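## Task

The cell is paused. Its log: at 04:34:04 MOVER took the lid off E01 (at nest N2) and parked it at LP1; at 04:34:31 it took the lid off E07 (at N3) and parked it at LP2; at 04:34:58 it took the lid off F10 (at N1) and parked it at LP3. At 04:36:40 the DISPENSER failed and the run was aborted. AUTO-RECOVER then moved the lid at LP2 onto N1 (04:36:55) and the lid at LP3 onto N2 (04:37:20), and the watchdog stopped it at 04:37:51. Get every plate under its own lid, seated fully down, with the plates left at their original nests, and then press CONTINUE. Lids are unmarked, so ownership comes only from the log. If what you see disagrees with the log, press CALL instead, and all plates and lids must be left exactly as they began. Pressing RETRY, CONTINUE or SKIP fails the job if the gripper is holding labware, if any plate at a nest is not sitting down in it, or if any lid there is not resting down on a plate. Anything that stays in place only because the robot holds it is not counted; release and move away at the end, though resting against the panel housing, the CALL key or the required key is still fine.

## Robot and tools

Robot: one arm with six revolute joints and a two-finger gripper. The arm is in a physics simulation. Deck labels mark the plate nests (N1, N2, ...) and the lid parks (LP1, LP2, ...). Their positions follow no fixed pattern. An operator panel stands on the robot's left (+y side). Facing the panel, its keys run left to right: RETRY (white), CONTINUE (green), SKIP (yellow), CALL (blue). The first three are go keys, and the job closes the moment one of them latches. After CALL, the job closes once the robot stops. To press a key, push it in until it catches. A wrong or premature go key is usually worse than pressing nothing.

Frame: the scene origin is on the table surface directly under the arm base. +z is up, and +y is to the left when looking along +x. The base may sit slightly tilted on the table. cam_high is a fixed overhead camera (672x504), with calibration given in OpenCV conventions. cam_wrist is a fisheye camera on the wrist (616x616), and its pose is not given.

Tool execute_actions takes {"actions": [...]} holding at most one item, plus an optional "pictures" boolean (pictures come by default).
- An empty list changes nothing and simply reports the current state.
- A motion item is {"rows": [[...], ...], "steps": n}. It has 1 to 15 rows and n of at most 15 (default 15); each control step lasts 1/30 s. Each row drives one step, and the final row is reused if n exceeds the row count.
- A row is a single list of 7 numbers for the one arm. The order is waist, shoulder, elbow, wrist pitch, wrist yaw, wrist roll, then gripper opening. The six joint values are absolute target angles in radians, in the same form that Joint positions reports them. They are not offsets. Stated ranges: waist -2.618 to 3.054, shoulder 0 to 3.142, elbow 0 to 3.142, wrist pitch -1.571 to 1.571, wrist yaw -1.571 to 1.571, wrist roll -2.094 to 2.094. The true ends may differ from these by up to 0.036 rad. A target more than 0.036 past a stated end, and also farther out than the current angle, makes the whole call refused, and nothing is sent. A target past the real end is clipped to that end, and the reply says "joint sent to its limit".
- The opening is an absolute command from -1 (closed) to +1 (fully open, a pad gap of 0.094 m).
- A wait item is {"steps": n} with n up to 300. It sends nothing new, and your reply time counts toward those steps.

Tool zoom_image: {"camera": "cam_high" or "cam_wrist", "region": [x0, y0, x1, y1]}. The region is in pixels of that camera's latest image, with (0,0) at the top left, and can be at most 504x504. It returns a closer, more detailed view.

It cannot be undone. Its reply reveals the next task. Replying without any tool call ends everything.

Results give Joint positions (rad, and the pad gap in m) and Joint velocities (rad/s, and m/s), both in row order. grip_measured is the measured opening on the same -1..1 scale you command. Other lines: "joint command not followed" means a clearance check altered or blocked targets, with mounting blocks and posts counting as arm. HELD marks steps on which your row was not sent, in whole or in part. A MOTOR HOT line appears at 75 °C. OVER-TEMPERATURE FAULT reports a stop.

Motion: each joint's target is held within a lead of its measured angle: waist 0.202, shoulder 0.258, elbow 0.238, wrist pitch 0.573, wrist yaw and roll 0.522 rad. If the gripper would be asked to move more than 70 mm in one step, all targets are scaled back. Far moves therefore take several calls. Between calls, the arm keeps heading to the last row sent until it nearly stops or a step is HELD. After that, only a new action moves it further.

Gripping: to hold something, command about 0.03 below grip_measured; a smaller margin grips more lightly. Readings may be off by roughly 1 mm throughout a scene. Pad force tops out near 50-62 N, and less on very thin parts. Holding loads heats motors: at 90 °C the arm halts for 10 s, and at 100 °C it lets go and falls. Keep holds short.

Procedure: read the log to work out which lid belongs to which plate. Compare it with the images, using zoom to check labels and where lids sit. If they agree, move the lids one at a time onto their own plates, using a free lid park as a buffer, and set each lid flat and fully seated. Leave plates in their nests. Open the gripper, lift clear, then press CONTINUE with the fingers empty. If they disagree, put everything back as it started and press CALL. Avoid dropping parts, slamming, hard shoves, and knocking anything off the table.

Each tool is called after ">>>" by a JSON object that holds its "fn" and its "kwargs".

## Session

>>> {"fn": "execute_actions", "kwargs": {"actions": []}}

Scene clock: 0.00 s of 9600.00 s.
grip_measured=+1.000
Joint positions: [-0.37   2.056  0.84   0.708  0.918  2.015  0.094]
Joint velocities: [ 0.002 -0.022  0.007 -0.037 -0.022  0.066  0.   ]

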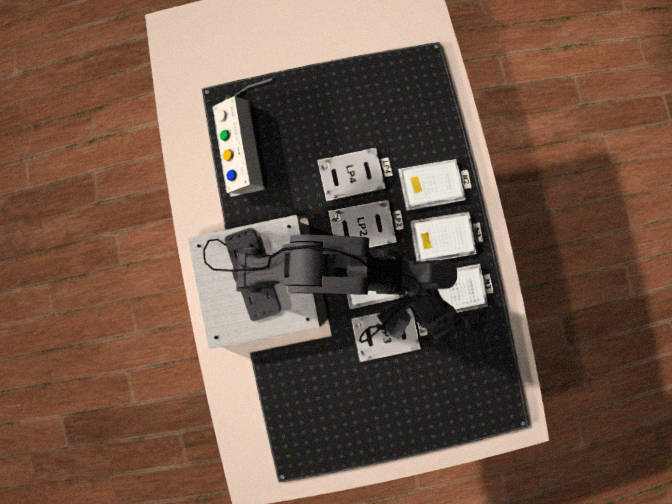

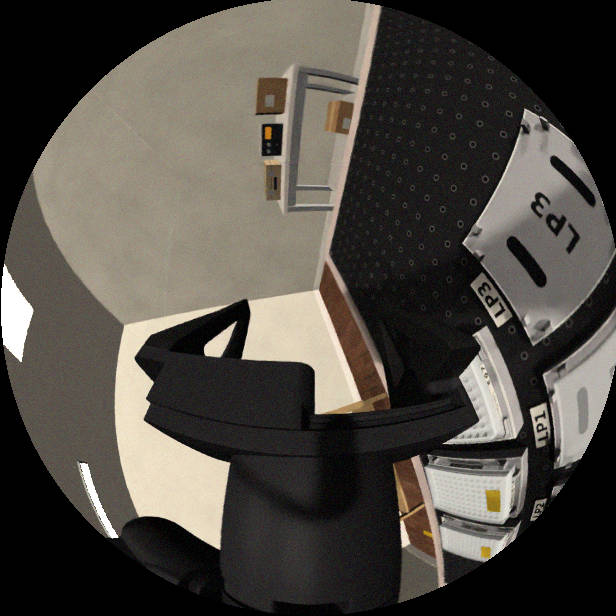

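>>> {"fn": "zoom_image", "kwargs": {"camera": "cam_high", "region": [300, 130, 520, 370]}}

Region (300, 130, 520, 370) of cam_high's 672x504 image, scaled by 2.100, with more detail than that image has; it fills the left 462 columns of this view, and the rest is white.

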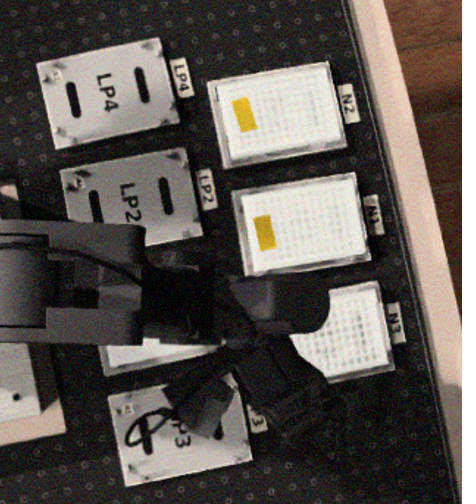

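>>> {"fn": "zoom_image", "kwargs": {"camera": "cam_wrist", "region": [400, 320, 616, 580]}}

Region (400, 320, 616, 580) of cam_wrist's 616x616 image, scaled by 1.938, with more detail than that image has; it fills the left 419 columns of this view, and the rest is white.

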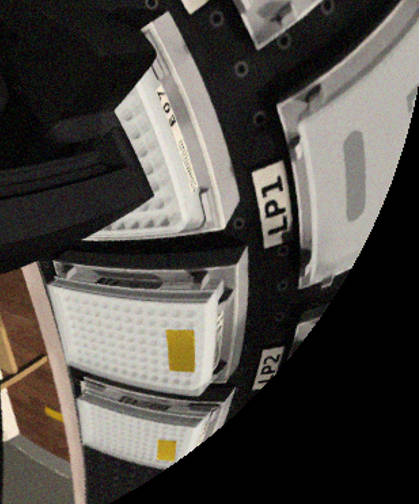

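>>> {"fn": "zoom_image", "kwargs": {"camera": "cam_wrist", "region": [420, 445, 540, 565]}}

Region (420, 445, 540, 565) of cam_wrist's 616x616 image, scaled by 4.200, with more detail than that image has.

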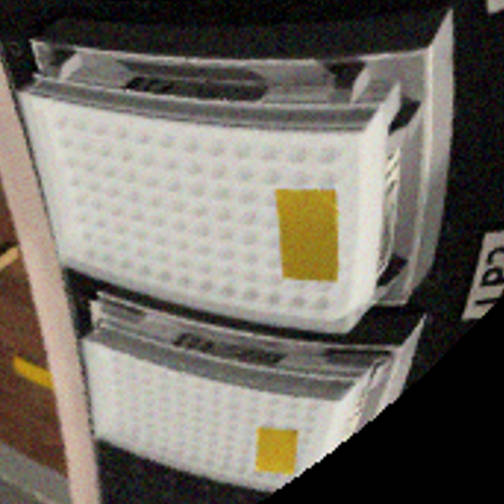

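>>> {"fn": "execute_actions", "kwargs": {"actions": [{"rows": [[-0.3696,2.0551,0.8402,0.7061,0.9169,2.0126,1.0],[-0.3686,2.0523,0.8406,0.7006,0.9136,2.0054,1.0],[-0.3668,2.0478,0.8414,0.6914,0.9082,1.9934,1.0],[-0.3644,2.0415,0.8425,0.6785,0.9006,1.9767,1.0],[-0.3613,2.0335,0.8439,0.6621,0.8909,1.9555,1.0],[-0.3575,2.0239,0.8456,0.6422,0.8792,1.9296,1.0],[-0.3530,2.0128,0.8476,0.6189,0.8654,1.8994,1.0],[-0.3480,2.0004,0.8499,0.5923,0.8498,1.8649,1.0],[-0.3423,1.9867,0.8524,0.5626,0.8322,1.8264,1.0],[-0.3361,1.9720,0.8552,0.5298,0.8130,1.7840,1.0],[-0.3293,1.9563,0.8582,0.4943,0.7920,1.7378,1.0],[-0.3220,1.9399,0.8615,0.4561,0.7694,1.6883,1.0],[-0.3143,1.9229,0.8650,0.4153,0.7454,1.6355,1.0],[-0.3061,1.9056,0.8687,0.3723,0.7201,1.5797,1.0],[-0.2975,1.8880,0.8725,0.3273,0.6935,1.5213,1.0]], "steps": 15}], "pictures": false}}

>>> {"fn": "execute_actions", "kwargs": {"actions": [{"rows": [[-0.2886,1.8704,0.8765,0.2803,0.6658,1.4604,1.0],[-0.2793,1.8531,0.8807,0.2318,0.6372,1.3974,1.0],[-0.2698,1.8361,0.8849,0.1818,0.6077,1.3327,1.0],[-0.2601,1.8197,0.8893,0.1307,0.5776,1.2664,1.0],[-0.2502,1.8040,0.8937,0.0787,0.5470,1.1990,1.0],[-0.2402,1.7893,0.8982,0.0261,0.5159,1.1307,1.0],[-0.2301,1.7756,0.9027,-0.0269,0.4847,1.0620,1.0],[-0.2199,1.7632,0.9073,-0.0801,0.4533,0.9930,1.0],[-0.2098,1.7521,0.9118,-0.1331,0.4221,0.9243,1.0],[-0.1998,1.7425,0.9163,-0.1857,0.3910,0.8560,1.0],[-0.1899,1.7345,0.9207,-0.2377,0.3604,0.7886,1.0],[-0.1802,1.7282,0.9251,-0.2888,0.3303,0.7223,1.0],[-0.1707,1.7237,0.9293,-0.3388,0.3008,0.6576,1.0],[-0.1614,1.7209,0.9335,-0.3873,0.2722,0.5946,1.0],[-0.1525,1.7200,0.9375,-0.4343,0.2445,0.5338,1.0]], "steps": 15}], "pictures": false}}

>>> {"fn": "execute_actions", "kwargs": {"actions": [{"rows": [[-0.1439,1.72,0.9413,-0.4793,0.2179,0.4753,1.0],[-0.1357,1.72,0.9450,-0.5223,0.1926,0.4195,1.0],[-0.1280,1.72,0.9485,-0.5631,0.1686,0.3667,1.0],[-0.1207,1.72,0.9518,-0.6013,0.1460,0.3172,1.0],[-0.1139,1.72,0.9548,-0.6368,0.1250,0.2710,1.0],[-0.1077,1.72,0.9576,-0.6696,0.1058,0.2286,1.0],[-0.1020,1.72,0.9601,-0.6993,0.0882,0.1901,1.0],[-0.0970,1.72,0.9624,-0.7259,0.0726,0.1556,1.0],[-0.0925,1.72,0.9644,-0.7492,0.0588,0.1254,1.0],[-0.0887,1.72,0.9661,-0.7691,0.0471,0.0995,1.0],[-0.0856,1.72,0.9675,-0.7855,0.0374,0.0783,1.0],[-0.0832,1.72,0.9686,-0.7984,0.0298,0.0616,1.0],[-0.0814,1.72,0.9694,-0.8076,0.0244,0.0496,1.0],[-0.0804,1.72,0.9698,-0.8131,0.0211,0.0424,1.0],[-0.0800,1.72,0.9700,-0.8150,0.0200,0.0400,1.0]], "steps": 15}], "pictures": false}}

>>> {"fn": "execute_actions", "kwargs": {"actions": [{"steps": 10}]}}

Scene clock: 81.33 s of 9600.00 s.
grip_measured=+1.000
Joint positions: [-0.321  1.949  0.841  0.492  0.778  1.725  0.094]
Joint velocities: [ 0.237 -0.554  0.046 -1.077 -0.623 -1.297  0.   ]
Steps of this call (steps 1 to 90: nothing new was sent; then 77.83 s passed at rest; steps 91 to 105: all 15 steps of this action). Readings (joint positions):
91: [-0.370 2.056 0.840 0.708 0.918 2.015]
92: [-0.370 2.056 0.840 0.708 0.917 2.015]
94: [-0.370 2.056 0.840 0.707 0.912 2.010]
98: [-0.366 2.051 0.840 0.673 0.887 1.960]
105: the state above

Scene clock: 81.83 s of 9600.00 s.
grip_measured=+1.000
Joint positions: [-0.175  1.751  0.909 -0.2    0.364  0.813  0.094]
Joint velocities: [ 0.295 -0.09   0.115 -1.443 -0.842 -1.78   0.   ]
Steps of this call (steps 1 to 15: all 15 steps of this action). Readings (joint positions):
1: [-0.313 1.930 0.844 0.455 0.756 1.677]
2: [-0.304 1.913 0.848 0.417 0.733 1.627]
4: [-0.285 1.877 0.859 0.335 0.683 1.517]
8: [-0.246 1.812 0.878 0.151 0.572 1.272]
15: the state above

Scene clock: 82.33 s of 9600.00 s.
grip_measured=+1.000
Joint positions: [-0.088  1.748  0.941 -0.743  0.058  0.127  0.094]
Joint velocities: [ 0.046  0.002  0.002 -0.432 -0.212 -0.535  0.   ]
Steps of this call (steps 1 to 15: all 15 steps of this action). Readings (joint positions):
1: [-0.166 1.749 0.912 -0.250 0.336 0.749]
2: [-0.157 1.748 0.916 -0.298 0.307 0.686]
4: [-0.140 1.748 0.921 -0.393 0.253 0.567]
8: [-0.112 1.748 0.929 -0.560 0.159 0.358]
15: the state above

Scene clock: 82.67 s of 9600.00 s.
grip_measured=+1.000
Joint positions: [-0.087  1.748  0.943 -0.798  0.029  0.054  0.094]
Joint velocities: [-0.007 -0.002  0.007  0.022 -0.022 -0.125  0.   ]
Steps of this call (steps 1 to 10: the robot went on to your last target). Readings (joint positions):
1: [-0.087 1.748 0.941 -0.756 0.051 0.111]
2: [-0.087 1.748 0.941 -0.766 0.046 0.098]
4: [-0.087 1.748 0.942 -0.781 0.038 0.079]
8: [-0.087 1.748 0.943 -0.795 0.031 0.059]
10: the state above

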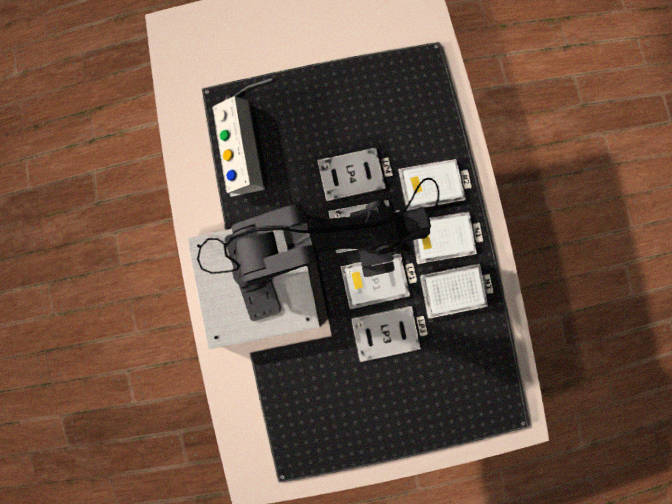

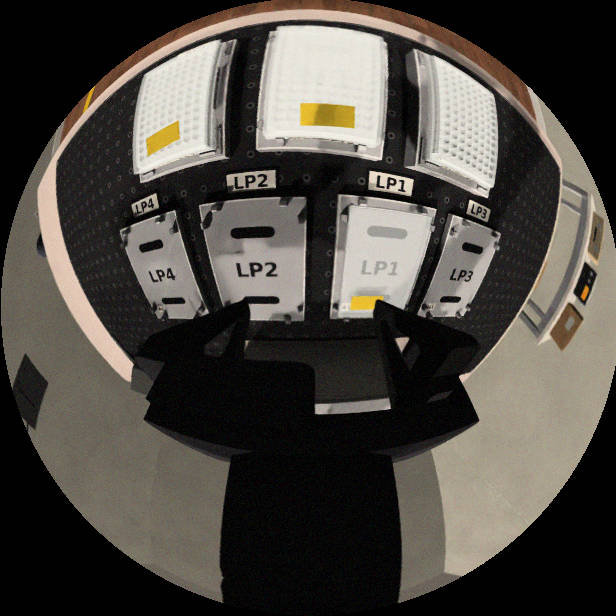

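>>> {"fn": "zoom_image", "kwargs": {"camera": "cam_wrist", "region": [120, 20, 400, 200]}}

>>> {"fn": "zoom_image", "kwargs": {"camera": "cam_wrist", "region": [250, 100, 400, 180]}}

>>> {"fn": "zoom_image", "kwargs": {"camera": "cam_wrist", "region": [125, 30, 265, 190]}}

Region (120, 20, 400, 200) of cam_wrist's 616x616 image, scaled by 1.800, with more detail than that image has; it fills the top 324 rows of this view, and the rest is white.

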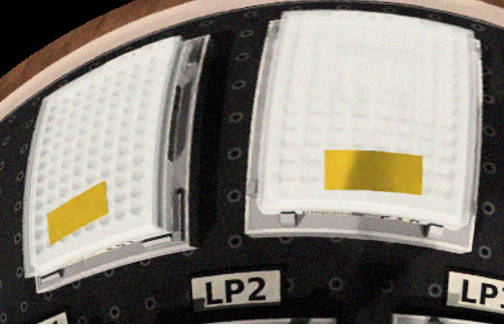

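Region (250, 100, 400, 180) of cam_wrist's 616x616 image, scaled by 3.360, with more detail than that image has; it fills the top 269 rows of this view, and the rest is white.

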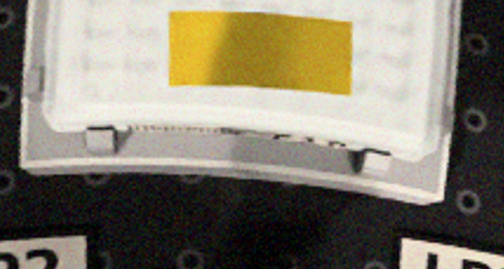

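Region (125, 30, 265, 190) of cam_wrist's 616x616 image, scaled by 3.150, with more detail than that image has; it fills the left 441 columns of this view, and the rest is white.

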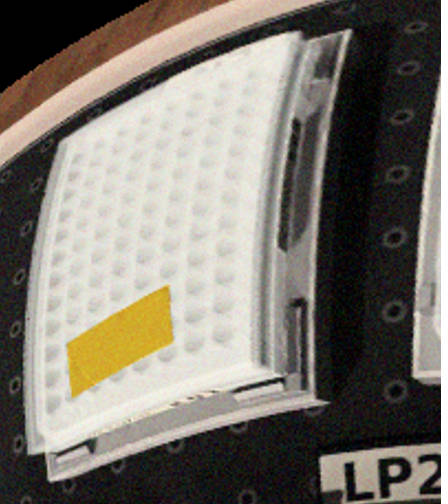

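>>> {"fn": "execute_actions", "kwargs": {"actions": [{"rows": [[-0.085,1.7181,0.9365,-0.7982,0.024,0.046,1.0],[-0.085,1.7123,0.9263,-0.7927,0.024,0.046,1.0],[-0.085,1.7031,0.9098,-0.7840,0.024,0.046,1.0],[-0.085,1.6907,0.8877,-0.7722,0.024,0.046,1.0],[-0.085,1.6758,0.8610,-0.7580,0.024,0.046,1.0],[-0.085,1.6588,0.8308,-0.7420,0.024,0.046,1.0],[-0.085,1.6408,0.7985,-0.7248,0.024,0.046,1.0],[-0.085,1.6222,0.7655,-0.7072,0.024,0.046,1.0],[-0.085,1.6042,0.7332,-0.6900,0.024,0.046,1.0],[-0.085,1.5873,0.7030,-0.6740,0.024,0.046,1.0],[-0.085,1.5723,0.6763,-0.6598,0.024,0.046,1.0],[-0.085,1.5599,0.6542,-0.6480,0.024,0.046,1.0],[-0.085,1.5507,0.6377,-0.6393,0.024,0.046,1.0],[-0.085,1.5449,0.6275,-0.6338,0.024,0.046,1.0],[-0.085,1.5430,0.6240,-0.6320,0.024,0.046,1.0]], "steps": 15}], "pictures": false}}

>>> {"fn": "execute_actions", "kwargs": {"actions": [{"steps": 8}]}}

Scene clock: 99.57 s of 9600.00 s.
grip_measured=+1.000
Joint positions: [-0.087  1.581  0.641 -0.697  0.026  0.046  0.094]
Joint velocities: [-0.012 -0.173 -0.379  0.125  0.007 -0.066  0.   ]
Steps of this call (steps 1 to 30: the robot went on to your last target; steps 31 to 90: nothing new was sent; then 13.40 s passed at rest; steps 91 to 105: all 15 steps of this action). Readings (joint positions):
91: [-0.087 1.748 0.943 -0.802 0.026 0.046]
92: [-0.087 1.748 0.943 -0.802 0.026 0.046]
94: [-0.087 1.740 0.930 -0.792 0.026 0.046]
98: [-0.087 1.681 0.833 -0.755 0.026 0.046]
105: the state above

Scene clock: 99.83 s of 9600.00 s.
grip_measured=+1.000
Joint positions: [-0.087  1.573  0.626 -0.66   0.026  0.046  0.094]
Joint velocities: [ 0.012  0.002 -0.012  0.007  0.081  0.022  0.   ]
Steps of this call (steps 1 to 8: the robot went on to your last target). Readings (joint positions):
1: [-0.087 1.577 0.632 -0.693 0.026 0.046]
2: [-0.087 1.576 0.627 -0.689 0.026 0.046]
4: [-0.087 1.575 0.626 -0.678 0.026 0.046]
8: the state above

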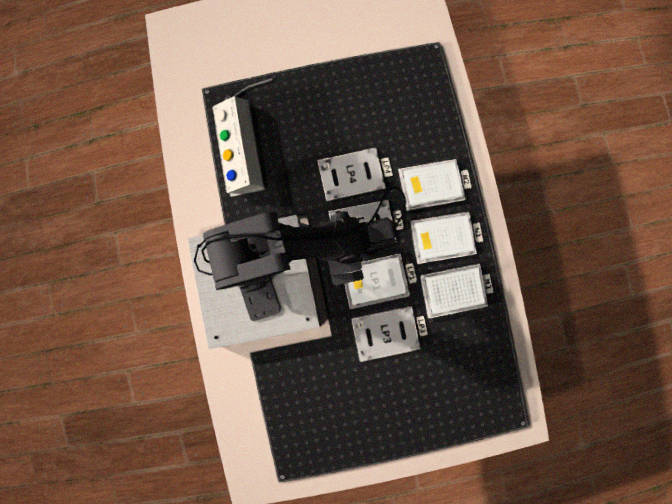

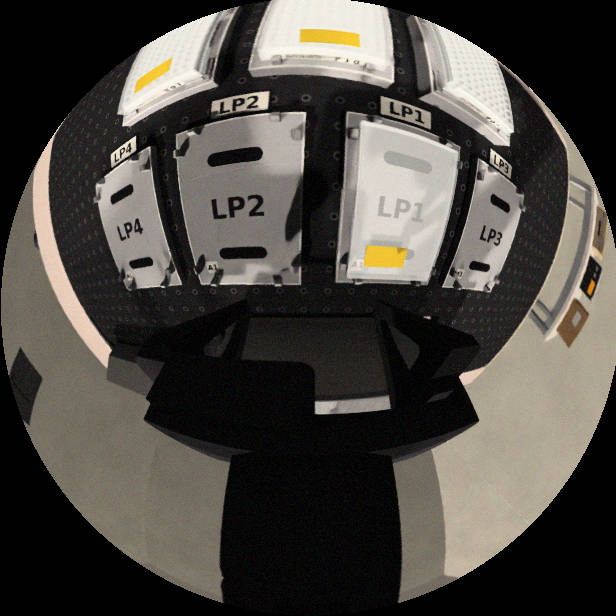

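>>> {"fn": "zoom_image", "kwargs": {"camera": "cam_wrist", "region": [250, 20, 400, 100]}}

>>> {"fn": "zoom_image", "kwargs": {"camera": "cam_wrist", "region": [110, 40, 240, 135]}}

>>> {"fn": "zoom_image", "kwargs": {"camera": "cam_wrist", "region": [410, 50, 530, 150]}}

Region (250, 20, 400, 100) of cam_wrist's 616x616 image, scaled by 3.360, with more detail than that image has; it fills the top 269 rows of this view, and the rest is white.

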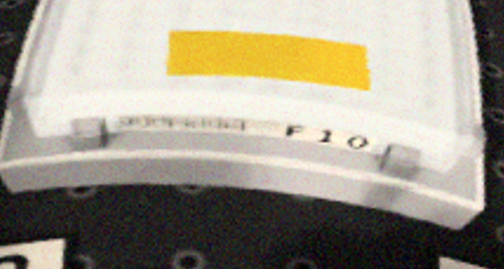

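Region (110, 40, 240, 135) of cam_wrist's 616x616 image, scaled by 3.877, with more detail than that image has; it fills the top 368 rows of this view, and the rest is white.

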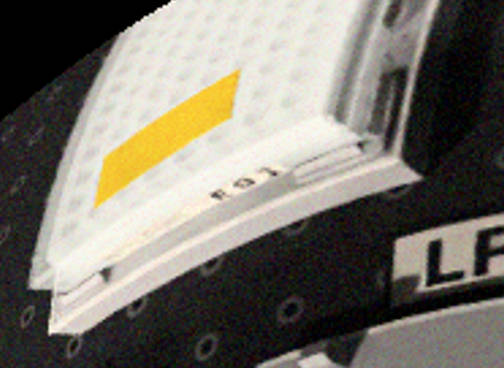

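Region (410, 50, 530, 150) of cam_wrist's 616x616 image, scaled by 4.200, with more detail than that image has.

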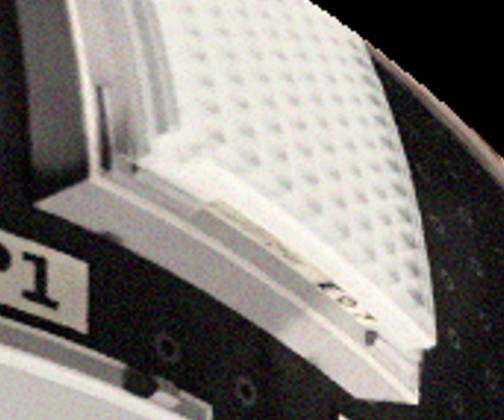

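>>> {"fn": "execute_actions", "kwargs": {"actions": [{"rows": [[-0.0871,1.5741,0.6277,-0.6557,0.024,0.0459,1.0],[-0.0873,1.5773,0.6328,-0.6576,0.024,0.0456,1.0],[-0.0876,1.5827,0.6413,-0.6609,0.024,0.0452,1.0],[-0.0880,1.5903,0.6532,-0.6654,0.024,0.0445,1.0],[-0.0886,1.5999,0.6683,-0.6712,0.024,0.0437,1.0],[-0.0893,1.6115,0.6867,-0.6783,0.024,0.0427,1.0],[-0.0902,1.6252,0.7082,-0.6865,0.024,0.0416,1.0],[-0.0911,1.6407,0.7327,-0.6959,0.024,0.0402,1.0],[-0.0922,1.6581,0.7601,-0.7064,0.024,0.0387,1.0],[-0.0933,1.6772,0.7902,-0.7179,0.024,0.0371,1.0],[-0.0946,1.6980,0.8230,-0.7305,0.024,0.0353,1.0],[-0.0959,1.7204,0.8583,-0.7440,0.024,0.0334,1.0],[-0.0974,1.7442,0.8958,-0.7584,0.024,0.0314,1.0],[-0.0989,1.7694,0.9354,-0.7736,0.024,0.0292,1.0],[-0.1005,1.7958,0.9770,-0.7895,0.024,0.0270,1.0]], "steps": 15}], "pictures": false}}

>>> {"fn": "execute_actions", "kwargs": {"actions": [{"rows": [[-0.1022,1.8232,1.0203,-0.8061,0.024,0.0247,1.0],[-0.1039,1.8516,1.0650,-0.8232,0.024,0.0222,1.0],[-0.1057,1.8808,1.1111,-0.8409,0.024,0.0197,1.0],[-0.1075,1.9107,1.1582,-0.8589,0.024,0.0172,1.0],[-0.1093,1.9411,1.2061,-0.8773,0.024,0.0146,1.0],[-0.1112,1.9719,1.2546,-0.8959,0.024,0.0120,1.0],[-0.1131,2.0030,1.3035,-0.9146,0.024,0.0093,1.0],[-0.1149,2.0340,1.3525,-0.9334,0.024,0.0067,1.0],[-0.1168,2.0651,1.4014,-0.9521,0.024,0.0040,1.0],[-0.1187,2.0959,1.4499,-0.9707,0.024,0.0014,1.0],[-0.1205,2.1263,1.4978,-0.9891,0.024,-0.0012,1.0],[-0.1223,2.1562,1.5449,-1.0071,0.024,-0.0037,1.0],[-0.1241,2.1854,1.5910,-1.0248,0.024,-0.0062,1.0],[-0.1258,2.2138,1.6357,-1.0419,0.024,-0.0087,1.0],[-0.1275,2.2413,1.6790,-1.0585,0.024,-0.0110,1.0]], "steps": 15}], "pictures": false}}

>>> {"fn": "execute_actions", "kwargs": {"actions": [{"rows": [[-0.1291,2.2676,1.7206,-1.0744,0.024,-0.0132,1.0],[-0.1306,2.2928,1.7602,-1.0896,0.024,-0.0154,1.0],[-0.1321,2.3166,1.7977,-1.1040,0.024,-0.0174,1.0],[-0.1334,2.3390,1.8330,-1.1175,0.024,-0.0193,1.0],[-0.1347,2.3598,1.8658,-1.1301,0.024,-0.0211,1.0],[-0.1358,2.3789,1.8959,-1.1416,0.024,-0.0227,1.0],[-0.1369,2.3963,1.9233,-1.1521,0.024,-0.0242,1.0],[-0.1378,2.4118,1.9478,-1.1615,0.024,-0.0256,1.0],[-0.1387,2.4255,1.9693,-1.1697,0.024,-0.0267,1.0],[-0.1394,2.4371,1.9877,-1.1768,0.024,-0.0277,1.0],[-0.1400,2.4467,2.0028,-1.1826,0.024,-0.0285,1.0],[-0.1404,2.4543,2.0147,-1.1871,0.024,-0.0292,1.0],[-0.1407,2.4597,2.0232,-1.1904,0.024,-0.0296,1.0],[-0.1409,2.4629,2.0283,-1.1923,0.024,-0.0299,1.0],[-0.1410,2.4640,2.0300,-1.1930,0.024,-0.0300,1.0]], "steps": 15}], "pictures": false}}

>>> {"fn": "execute_actions", "kwargs": {"actions": [{"steps": 12}]}}

>>> {"fn": "zoom_image", "kwargs": {"camera": "cam_wrist", "region": [180, 170, 450, 380]}}

Scene clock: 130.67 s of 9600.00 s.
grip_measured=+1.000
Joint positions: [-0.088  1.742  0.886 -0.737  0.026  0.04   0.094]
Joint velocities: [-0.032  0.716  1.175 -0.33  -0.007 -0.066  0.   ]
Steps of this call (steps 1 to 30: the robot went on to your last target; steps 31 to 90: nothing new was sent; then 27.33 s passed at rest; steps 91 to 105: all 15 steps of this action). Readings (joint positions):
91: [-0.087 1.572 0.626 -0.650 0.026 0.046]
92: [-0.087 1.572 0.626 -0.650 0.026 0.046]
94: [-0.087 1.572 0.626 -0.650 0.026 0.046]
98: [-0.087 1.603 0.666 -0.674 0.026 0.046]
105: the state above

Scene clock: 131.17 s of 9600.00 s.
grip_measured=+1.000
Joint positions: [-0.115  2.186  1.585 -0.967  0.026  0.005  0.094]
Joint velocities: [-0.051  0.833  1.282 -0.491 -0.007 -0.095  0.   ]
Steps of this call (steps 1 to 15: all 15 steps of this action). Readings (joint positions):
1: [-0.089 1.767 0.927 -0.748 0.026 0.038]
2: [-0.091 1.793 0.970 -0.761 0.026 0.036]
4: [-0.095 1.850 1.060 -0.788 0.026 0.032]
8: [-0.103 1.972 1.251 -0.850 0.026 0.023]
15: the state above

Scene clock: 131.67 s of 9600.00 s.
grip_measured=+1.000
Joint positions: [-0.133  2.456  1.994 -1.15   0.026 -0.021  0.094]
Joint velocities: [-0.022  0.125  0.154 -0.168  0.022 -0.022  0.   ]
Steps of this call (steps 1 to 15: all 15 steps of this action). Readings (joint positions):
1: [-0.117 2.215 1.628 -0.984 0.026 0.003]
2: [-0.119 2.242 1.670 -1.000 0.026 0.000]
4: [-0.122 2.293 1.749 -1.031 0.026 -0.004]
8: [-0.128 2.379 1.879 -1.087 0.026 -0.012]
15: the state above

Scene clock: 132.07 s of 9600.00 s.
grip_measured=+1.000
Joint positions: [-0.133  2.46   2.002 -1.178  0.026 -0.024  0.094]
Joint velocities: [-0.017  0.007 -0.002 -0.022  0.022  0.066  0.   ]
Steps of this call (steps 1 to 12: the robot went on to your last target). Readings (joint positions):
1: [-0.133 2.459 1.997 -1.155 0.026 -0.021]
2: [-0.133 2.460 1.999 -1.159 0.026 -0.022]
4: [-0.133 2.460 2.000 -1.167 0.026 -0.023]
8: [-0.133 2.460 2.002 -1.175 0.026 -0.024]
12: the state above

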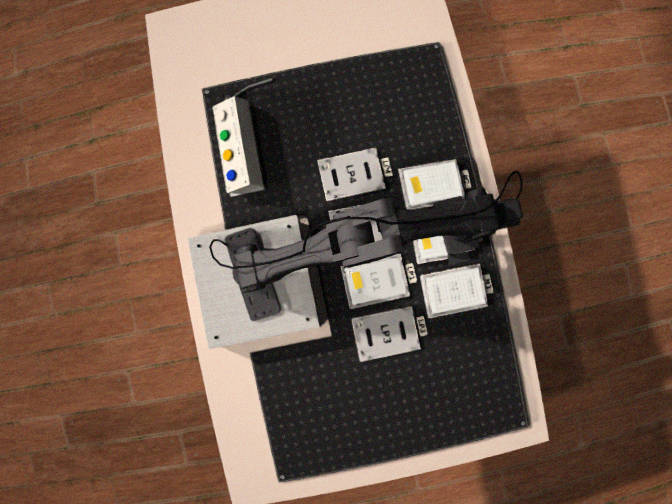

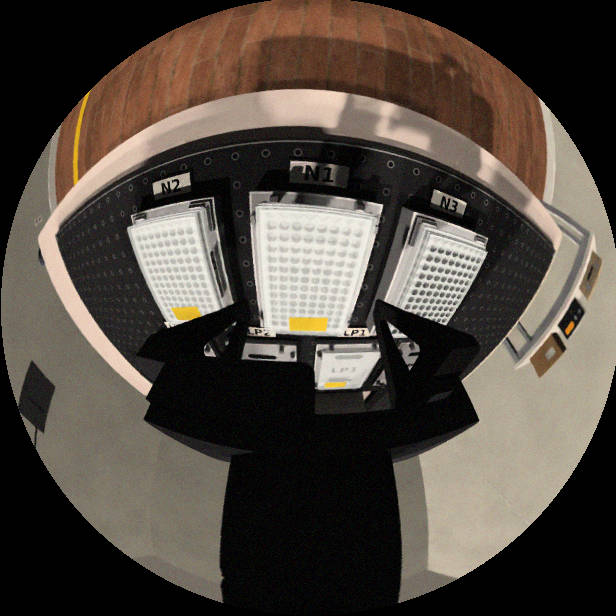

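Region (180, 170, 450, 380) of cam_wrist's 616x616 image, scaled by 1.867, with more detail than that image has.

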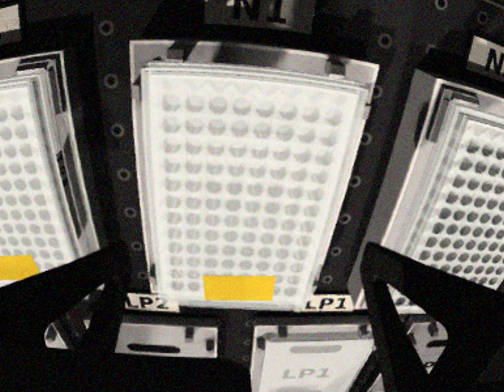

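>>> {"fn": "execute_actions", "kwargs": {"actions": [{"rows": [[-0.135,2.460,2.0009,-1.1549,0.024,-0.018,1.0],[-0.135,2.460,1.9975,-1.1420,0.024,-0.010,1.0],[-0.135,2.460,1.9921,-1.1275,0.024,0.0,1.0],[-0.135,2.460,1.9848,-1.1119,0.024,0.010,1.0],[-0.135,2.460,1.9760,-1.0961,0.024,0.018,1.0],[-0.135,2.460,1.9661,-1.0805,0.024,0.024,1.0],[-0.135,2.460,1.9554,-1.0660,0.024,0.028,1.0],[-0.135,2.460,1.9446,-1.0531,0.024,0.028,1.0],[-0.135,2.460,1.9339,-1.0425,0.024,0.028,1.0],[-0.135,2.460,1.9240,-1.0346,0.024,0.028,1.0],[-0.135,2.460,1.9152,-1.0297,0.024,0.028,1.0],[-0.135,2.460,1.9079,-1.0280,0.024,0.028,1.0],[-0.135,2.460,1.9025,-1.0280,0.024,0.028,1.0],[-0.135,2.460,1.8991,-1.0280,0.024,0.028,1.0],[-0.135,2.460,1.8980,-1.0280,0.024,0.028,1.0]], "steps": 15}], "pictures": false}}

>>> {"fn": "execute_actions", "kwargs": {"actions": [{"steps": 12}]}}

>>> {"fn": "zoom_image", "kwargs": {"camera": "cam_wrist", "region": [180, 170, 450, 380]}}

Scene clock: 142.97 s of 9600.00 s.
grip_measured=+1.000
Joint positions: [-0.133  2.46   1.909 -1.064  0.026  0.018  0.094]
Joint velocities: [-0.007 -0.012 -0.134  0.066  0.037  0.022  0.   ]
Steps of this call (steps 1 to 30: the robot went on to your last target; steps 31 to 90: nothing new was sent; then 7.40 s passed at rest; steps 91 to 105: all 15 steps of this action). Readings (joint positions):
91: [-0.133 2.460 2.002 -1.179 0.026 -0.024]
92: [-0.133 2.460 2.002 -1.177 0.026 -0.023]
94: [-0.133 2.460 2.001 -1.165 0.026 -0.016]
98: [-0.133 2.460 1.974 -1.117 0.026 0.004]
105: the state above

Scene clock: 143.37 s of 9600.00 s.
grip_measured=+1.000
Joint positions: [-0.133  2.46   1.904 -1.047  0.026  0.021  0.094]
Joint velocities: [-0.002 -0.017 -0.012 -0.066 -0.051  0.081  0.   ]
Steps of this call (steps 1 to 12: the robot went on to your last target). Readings (joint positions):
1: [-0.133 2.460 1.906 -1.062 0.026 0.019]
2: [-0.133 2.460 1.904 -1.060 0.026 0.019]
4: [-0.133 2.460 1.904 -1.056 0.026 0.020]
8: [-0.133 2.460 1.904 -1.049 0.026 0.021]
12: the state above

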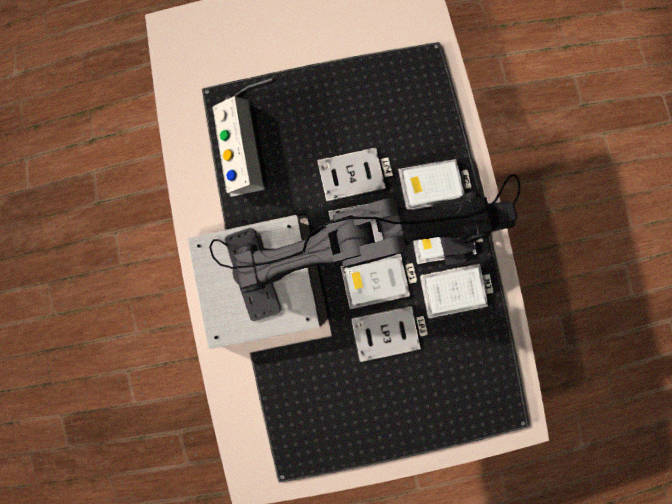

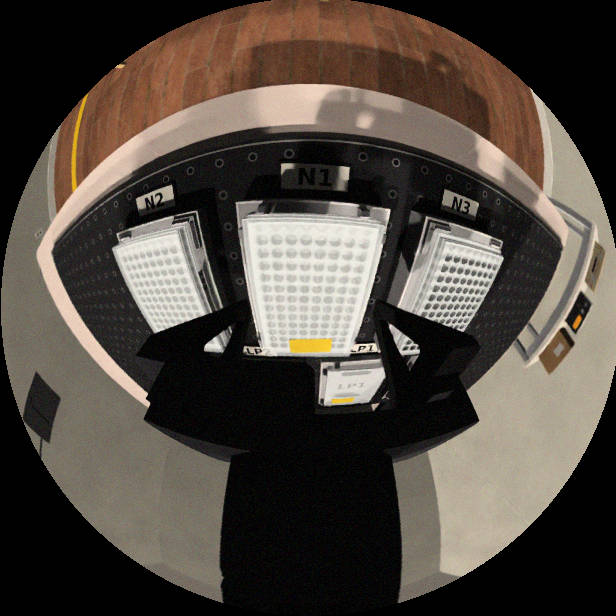

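Region (180, 170, 450, 380) of cam_wrist's 616x616 image, scaled by 1.867, with more detail than that image has.

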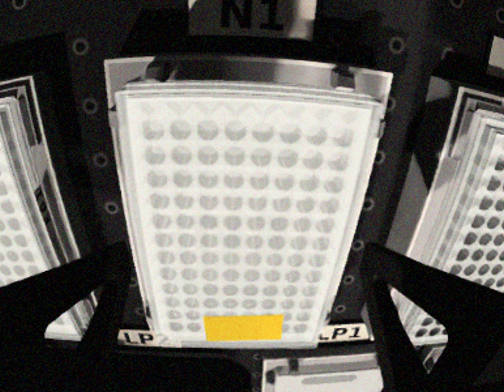

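>>> {"fn": "execute_actions", "kwargs": {"actions": [{"rows": [[-0.135,2.460,1.896,-1.020,0.024,0.032,1.0],[-0.135,2.460,1.893,-1.012,0.024,0.037,1.0],[-0.135,2.460,1.889,-1.004,0.024,0.042,1.0],[-0.135,2.460,1.884,-0.997,0.024,0.046,1.0],[-0.135,2.460,1.879,-0.991,0.024,0.046,1.0],[-0.135,2.460,1.874,-0.986,0.024,0.046,1.0],[-0.135,2.460,1.869,-0.983,0.024,0.046,1.0],[-0.135,2.460,1.865,-0.982,0.024,0.046,1.0],[-0.135,2.460,1.863,-0.982,0.024,0.046,1.0],[-0.135,2.460,1.862,-0.982,0.024,0.046,1.0]], "steps": 15}], "pictures": false}}

>>> {"fn": "execute_actions", "kwargs": {"actions": [{"steps": 8}]}}

>>> {"fn": "zoom_image", "kwargs": {"camera": "cam_wrist", "region": [180, 170, 450, 380]}}

Scene clock: 151.30 s of 9600.00 s.
grip_measured=+1.000
Joint positions: [-0.133  2.46   1.869 -1.005  0.026  0.039  0.094]
Joint velocities: [-0.017 -0.007  0.007 -0.007  0.022  0.066  0.   ]
Steps of this call (steps 1 to 30: the robot went on to your last target; steps 31 to 90: nothing new was sent; then 4.43 s passed at rest; steps 91 to 105: all 15 steps of this action). Readings (joint positions):
91: [-0.133 2.460 1.904 -1.045 0.026 0.022]
92: [-0.133 2.460 1.904 -1.043 0.026 0.024]
94: [-0.133 2.460 1.902 -1.035 0.026 0.028]
98: [-0.133 2.460 1.884 -1.013 0.026 0.035]
105: the state above

Scene clock: 151.57 s of 9600.00 s.
grip_measured=+1.000
Joint positions: [-0.133  2.46   1.869 -1.001  0.026  0.039  0.094]
Joint velocities: [ 0.002 -0.002 -0.012 -0.037  0.066 -0.037  0.   ]
Steps of this call (steps 1 to 8: the robot went on to your last target). Readings (joint positions):
1: [-0.133 2.460 1.869 -1.004 0.026 0.039]
2: [-0.133 2.460 1.869 -1.002 0.026 0.039]
4: [-0.133 2.460 1.869 -1.002 0.026 0.039]
8: the state above

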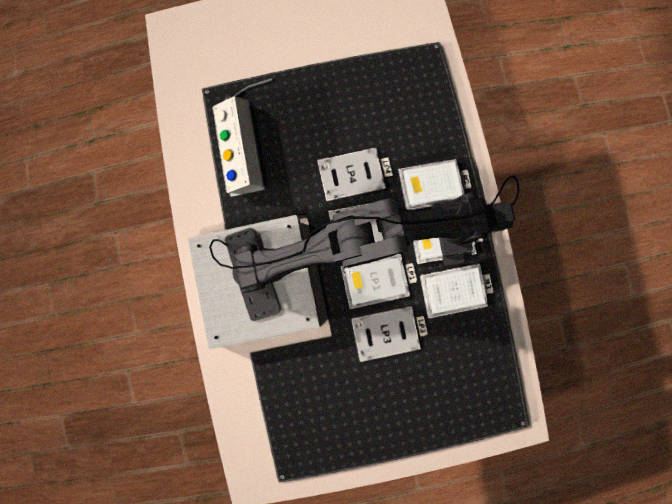

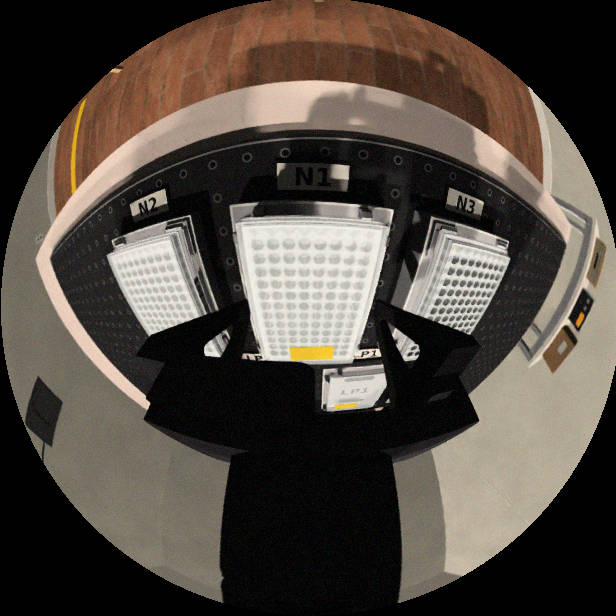

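Region (180, 170, 450, 380) of cam_wrist's 616x616 image, scaled by 1.867, with more detail than that image has.

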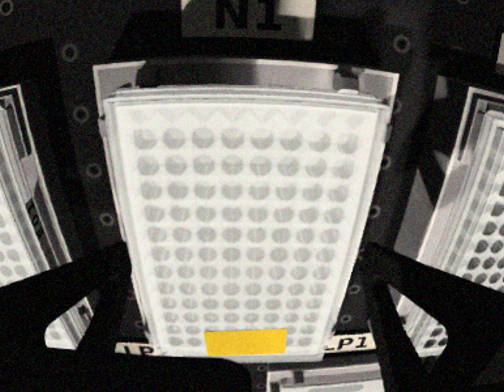

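>>> {"fn": "execute_actions", "kwargs": {"actions": [{"rows": [[-0.135,2.460,1.862,-0.982,0.024,0.044,0.94],[-0.135,2.460,1.862,-0.982,0.024,0.044,0.89],[-0.135,2.460,1.862,-0.982,0.024,0.044,0.85],[-0.135,2.460,1.862,-0.982,0.024,0.044,0.82],[-0.135,2.460,1.862,-0.982,0.024,0.044,0.80],[-0.135,2.460,1.862,-0.982,0.024,0.044,0.785],[-0.135,2.460,1.862,-0.982,0.024,0.044,0.77],[-0.135,2.460,1.862,-0.982,0.024,0.044,0.76],[-0.135,2.460,1.862,-0.982,0.024,0.044,0.75]], "steps": 15}], "pictures": false}}

>>> {"fn": "execute_actions", "kwargs": {"actions": [{"steps": 6}]}}

>>> {"fn": "zoom_image", "kwargs": {"camera": "cam_wrist", "region": [180, 170, 450, 380]}}

Scene clock: 156.80 s of 9600.00 s.
grip_measured=+0.778
Joint positions: [-0.133  2.46   1.869 -1.     0.026  0.04   0.084]
Joint velocities: [ 0.007 -0.007 -0.012  0.007 -0.051 -0.037  0.001]
Steps of this call (steps 1 to 15: the robot went on to your last target; steps 16 to 90: nothing new was sent; then 1.73 s passed at rest; steps 91 to 105: all 15 steps of this action). Readings (joint positions):
91: [-0.133 2.460 1.869 -1.000 0.026 0.040]
92: [-0.133 2.460 1.869 -1.000 0.026 0.040]
94: [-0.133 2.460 1.869 -1.000 0.026 0.040]
98: [-0.133 2.460 1.869 -1.000 0.026 0.040]
105: the state above

Scene clock: 157.00 s of 9600.00 s.
grip_measured=+0.778
Joint positions: [-0.133  2.46   1.869 -1.     0.026  0.04   0.084]
Joint velocities: [ 0.002 -0.002  0.007 -0.007 -0.081  0.037 -0.001]
Steps of this call (steps 1 to 6: the robot went on to your last target). Readings (joint positions):
1: [-0.133 2.460 1.869 -1.000 0.026 0.040]
2: [-0.133 2.460 1.869 -1.000 0.026 0.040]
4: [-0.133 2.460 1.869 -1.000 0.026 0.040]
6: the state above

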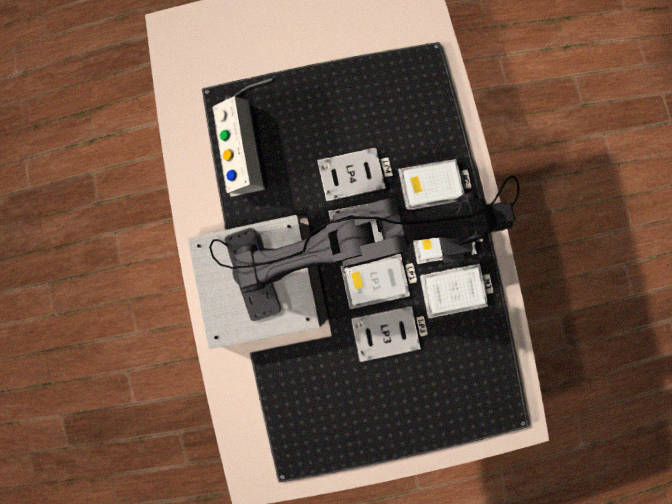

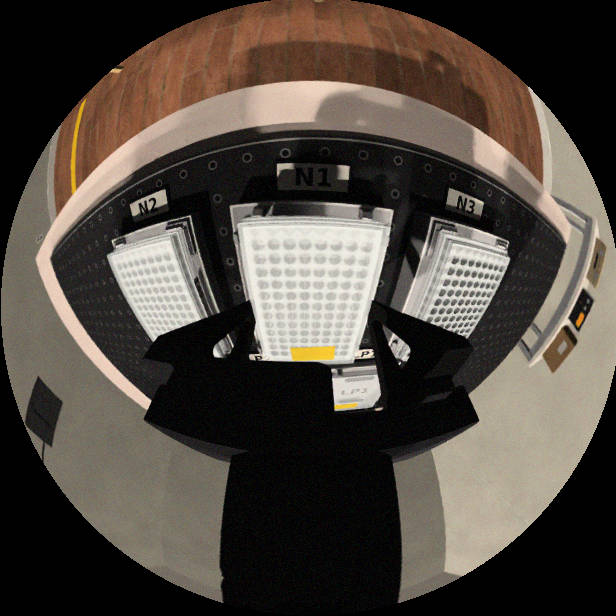

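Region (180, 170, 450, 380) of cam_wrist's 616x616 image, scaled by 1.867, with more detail than that image has.

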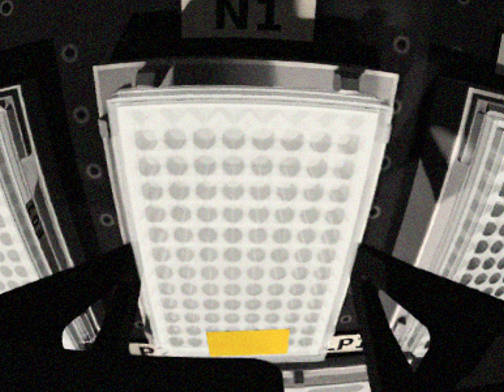

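>>> {"fn": "execute_actions", "kwargs": {"actions": [{"rows": [[-0.135,2.460,1.890,-1.012,0.024,0.044,0.75],[-0.135,2.460,1.896,-1.022,0.024,0.044,0.75],[-0.135,2.460,1.905,-1.035,0.024,0.044,0.75],[-0.135,2.460,1.917,-1.051,0.024,0.044,0.75],[-0.135,2.460,1.931,-1.069,0.024,0.044,0.75],[-0.135,2.460,1.945,-1.087,0.024,0.044,0.75],[-0.135,2.460,1.959,-1.104,0.024,0.044,0.75],[-0.135,2.460,1.972,-1.119,0.024,0.044,0.75],[-0.135,2.460,1.983,-1.131,0.024,0.044,0.75],[-0.135,2.460,1.991,-1.139,0.024,0.044,0.75],[-0.135,2.460,1.995,-1.142,0.024,0.044,0.75],[-0.135,2.460,1.996,-1.142,0.024,0.044,0.75]], "steps": 12}], "pictures": false}}

>>> {"fn": "execute_actions", "kwargs": {"actions": [{"rows": [[-0.1358,2.4602,1.9964,-1.1421,0.024,0.0431,0.75],[-0.1382,2.4610,1.9975,-1.1425,0.024,0.0404,0.75],[-0.1421,2.4622,1.9995,-1.1432,0.024,0.0360,0.75],[-0.1475,2.4638,2.0021,-1.1441,0.024,0.0299,0.75],[-0.1544,2.4659,2.0054,-1.1452,0.024,0.0222,0.75],[-0.1626,2.4684,2.0095,-1.1466,0.024,0.0129,0.75],[-0.1721,2.4713,2.0141,-1.1482,0.024,0.0021,0.75],[-0.1828,2.4746,2.0193,-1.1499,0.024,-0.0099,0.75],[-0.1946,2.4781,2.0251,-1.1519,0.024,-0.0232,0.75],[-0.2073,2.4820,2.0313,-1.1540,0.024,-0.0375,0.75],[-0.2207,2.4861,2.0378,-1.1562,0.024,-0.0527,0.75],[-0.2348,2.4904,2.0447,-1.1586,0.024,-0.0686,0.75],[-0.2495,2.4949,2.0518,-1.1610,0.024,-0.0851,0.75],[-0.2644,2.4994,2.0591,-1.1635,0.024,-0.1020,0.75],[-0.2795,2.5040,2.0665,-1.1660,0.024,-0.1190,0.75]], "steps": 15}], "pictures": false}}

>>> {"fn": "execute_actions", "kwargs": {"actions": [{"rows": [[-0.2946,2.5086,2.0739,-1.1685,0.024,-0.1360,0.75],[-0.3095,2.5131,2.0812,-1.1710,0.024,-0.1529,0.75],[-0.3242,2.5176,2.0883,-1.1734,0.024,-0.1694,0.75],[-0.3383,2.5219,2.0952,-1.1758,0.024,-0.1853,0.75],[-0.3518,2.5260,2.1018,-1.1780,0.024,-0.2005,0.75],[-0.3644,2.5299,2.1079,-1.1801,0.024,-0.2148,0.75],[-0.3762,2.5334,2.1137,-1.1821,0.024,-0.2281,0.75],[-0.3869,2.5367,2.1189,-1.1838,0.024,-0.2401,0.75],[-0.3964,2.5396,2.1235,-1.1854,0.024,-0.2509,0.75],[-0.4046,2.5421,2.1276,-1.1868,0.024,-0.2602,0.75],[-0.4115,2.5442,2.1309,-1.1879,0.024,-0.2679,0.75],[-0.4169,2.5458,2.1335,-1.1888,0.024,-0.2740,0.75],[-0.4208,2.5470,2.1355,-1.1895,0.024,-0.2784,0.75],[-0.4232,2.5478,2.1366,-1.1899,0.024,-0.2811,0.75],[-0.4240,2.5480,2.1370,-1.1900,0.024,-0.2820,0.75]], "steps": 15}], "pictures": false}}

>>> {"fn": "execute_actions", "kwargs": {"actions": [{"steps": 12}]}}

>>> {"fn": "zoom_image", "kwargs": {"camera": "cam_wrist", "region": [180, 170, 450, 380]}}

Scene clock: 181.50 s of 9600.00 s.
grip_measured=+0.778
Joint positions: [-0.133  2.46   1.966 -1.094  0.026  0.04   0.084]
Joint velocities: [-0.002 -0.002  0.183 -0.11   0.081  0.022 -0.001]
Steps of this call (steps 1 to 15: the robot went on to your last target; steps 16 to 90: nothing new was sent; then 21.10 s passed at rest; steps 91 to 102: all 12 steps of this action). Readings (joint positions):
91: [-0.133 2.460 1.869 -1.000 0.026 0.040]
92: [-0.133 2.460 1.869 -1.001 0.026 0.040]
94: [-0.133 2.460 1.874 -1.010 0.026 0.040]
98: [-0.133 2.460 1.918 -1.057 0.026 0.040]
102: the state above

Scene clock: 182.00 s of 9600.00 s.
grip_measured=+0.778
Joint positions: [-0.24   2.489  2.027 -1.142  0.024 -0.055  0.084]
Joint velocities: [-0.486  0.12   0.208 -0.154 -0.037 -0.344  0.001]
Steps of this call (steps 1 to 15: all 15 steps of this action). Readings (joint positions):
1: [-0.133 2.460 1.971 -1.098 0.026 0.040]
2: [-0.133 2.460 1.973 -1.102 0.026 0.040]
4: [-0.133 2.460 1.974 -1.112 0.026 0.039]
8: [-0.147 2.463 1.981 -1.129 0.025 0.023]
15: the state above

Scene clock: 182.50 s of 9600.00 s.
grip_measured=+0.778
Joint positions: [-0.423  2.542  2.106 -1.171  0.024 -0.248  0.084]
Joint velocities: [-0.095  0.012  0.032 -0.066 -0.066 -0.183 -0.   ]
Steps of this call (steps 1 to 15: all 15 steps of this action). Readings (joint positions):
1: [-0.257 2.494 2.035 -1.144 0.024 -0.069]
2: [-0.275 2.499 2.042 -1.146 0.024 -0.084]
4: [-0.308 2.509 2.056 -1.150 0.024 -0.114]
8: [-0.366 2.526 2.082 -1.159 0.024 -0.174]
15: the state above

Scene clock: 182.90 s of 9600.00 s.
grip_measured=+0.778
Joint positions: [-0.426  2.543  2.109 -1.176  0.024 -0.274  0.084]
Joint velocities: [-0.007  0.012 -0.017  0.066 -0.081 -0.037 -0.001]
Steps of this call (steps 1 to 12: the robot went on to your last target). Readings (joint positions):
1: [-0.425 2.543 2.108 -1.171 0.024 -0.254]
2: [-0.426 2.543 2.108 -1.172 0.024 -0.258]
4: [-0.426 2.543 2.108 -1.174 0.024 -0.264]
8: [-0.426 2.543 2.109 -1.176 0.024 -0.271]
12: the state above

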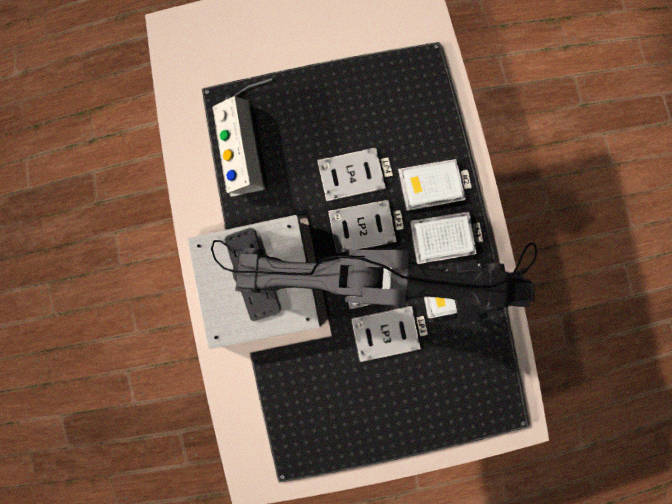

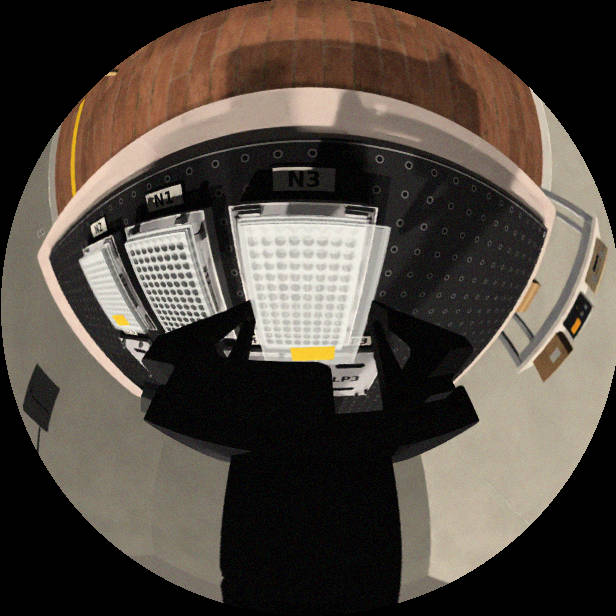

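Region (180, 170, 450, 380) of cam_wrist's 616x616 image, scaled by 1.867, with more detail than that image has.

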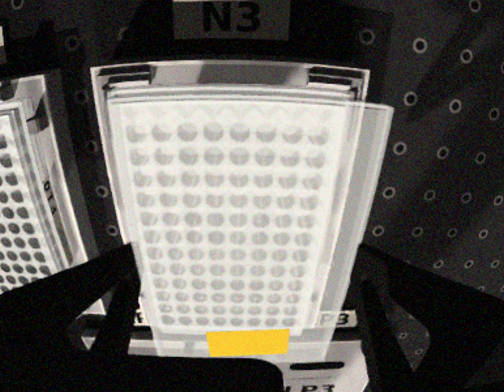

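>>> {"fn": "execute_actions", "kwargs": {"actions": [{"rows": [[-0.420,2.515,2.105,-1.165,0.024,-0.284,0.75],[-0.416,2.503,2.105,-1.160,0.024,-0.286,0.75],[-0.412,2.494,2.105,-1.155,0.024,-0.288,0.75],[-0.409,2.489,2.102,-1.150,0.024,-0.290,0.75],[-0.406,2.487,2.097,-1.144,0.024,-0.290,0.75],[-0.404,2.487,2.090,-1.138,0.024,-0.290,0.75],[-0.404,2.487,2.082,-1.132,0.024,-0.290,0.75],[-0.404,2.487,2.073,-1.127,0.024,-0.290,0.75],[-0.404,2.487,2.064,-1.124,0.024,-0.290,0.75],[-0.404,2.487,2.056,-1.122,0.024,-0.290,0.75],[-0.404,2.487,2.050,-1.122,0.024,-0.290,0.75],[-0.404,2.487,2.047,-1.122,0.024,-0.290,0.75],[-0.404,2.487,2.046,-1.122,0.024,-0.290,0.75]], "steps": 15}], "pictures": false}}

>>> {"fn": "execute_actions", "kwargs": {"actions": [{"steps": 10}]}}

>>> {"fn": "zoom_image", "kwargs": {"camera": "cam_wrist", "region": [180, 170, 450, 380]}}

Scene clock: 200.83 s of 9600.00 s.
grip_measured=+0.778
Joint positions: [-0.409  2.516  2.054 -1.144  0.024 -0.283  0.084]
Joint velocities: [-0.007  0.007 -0.105 -0.051 -0.007 -0.022 -0.001]
Steps of this call (steps 1 to 30: the robot went on to your last target; steps 31 to 90: nothing new was sent; then 14.43 s passed at rest; steps 91 to 105: all 15 steps of this action). Readings (joint positions):
91: [-0.426 2.543 2.109 -1.176 0.024 -0.276]
92: [-0.426 2.543 2.109 -1.176 0.024 -0.277]
94: [-0.424 2.542 2.109 -1.175 0.024 -0.279]
98: [-0.416 2.527 2.094 -1.160 0.024 -0.282]
105: the state above

Scene clock: 201.17 s of 9600.00 s.
grip_measured=+0.778
Joint positions: [-0.409  2.516  2.052 -1.14   0.024 -0.284  0.084]
Joint velocities: [-0.007  0.007  0.007  0.051 -0.037  0.051  0.   ]
Steps of this call (steps 1 to 10: the robot went on to your last target). Readings (joint positions):
1: [-0.409 2.516 2.052 -1.144 0.024 -0.284]
2: [-0.409 2.516 2.052 -1.144 0.024 -0.284]
4: [-0.409 2.516 2.052 -1.142 0.024 -0.284]
8: [-0.409 2.516 2.052 -1.141 0.024 -0.284]
10: the state above

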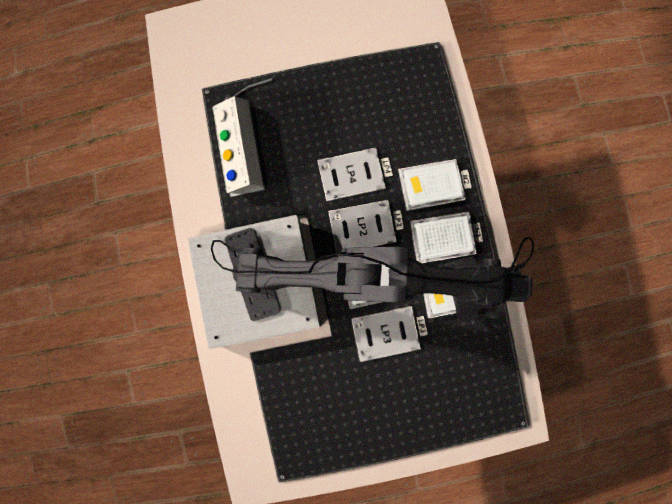

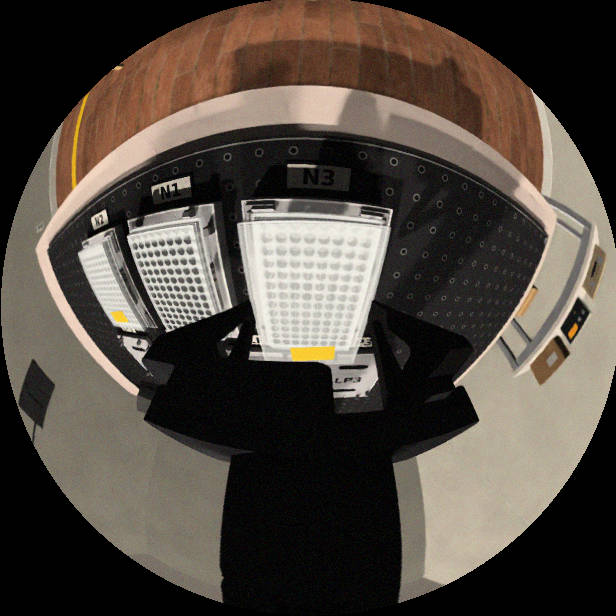

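Region (180, 170, 450, 380) of cam_wrist's 616x616 image, scaled by 1.867, with more detail than that image has.

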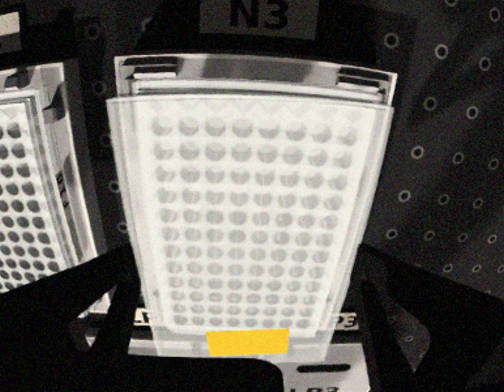

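>>> {"fn": "zoom_image", "kwargs": {"camera": "cam_wrist", "region": [225, 190, 405, 370]}}

Region (225, 190, 405, 370) of cam_wrist's 616x616 image, scaled by 2.800, with more detail than that image has.

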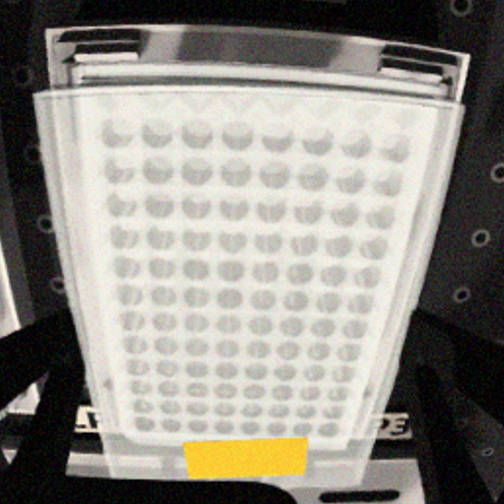

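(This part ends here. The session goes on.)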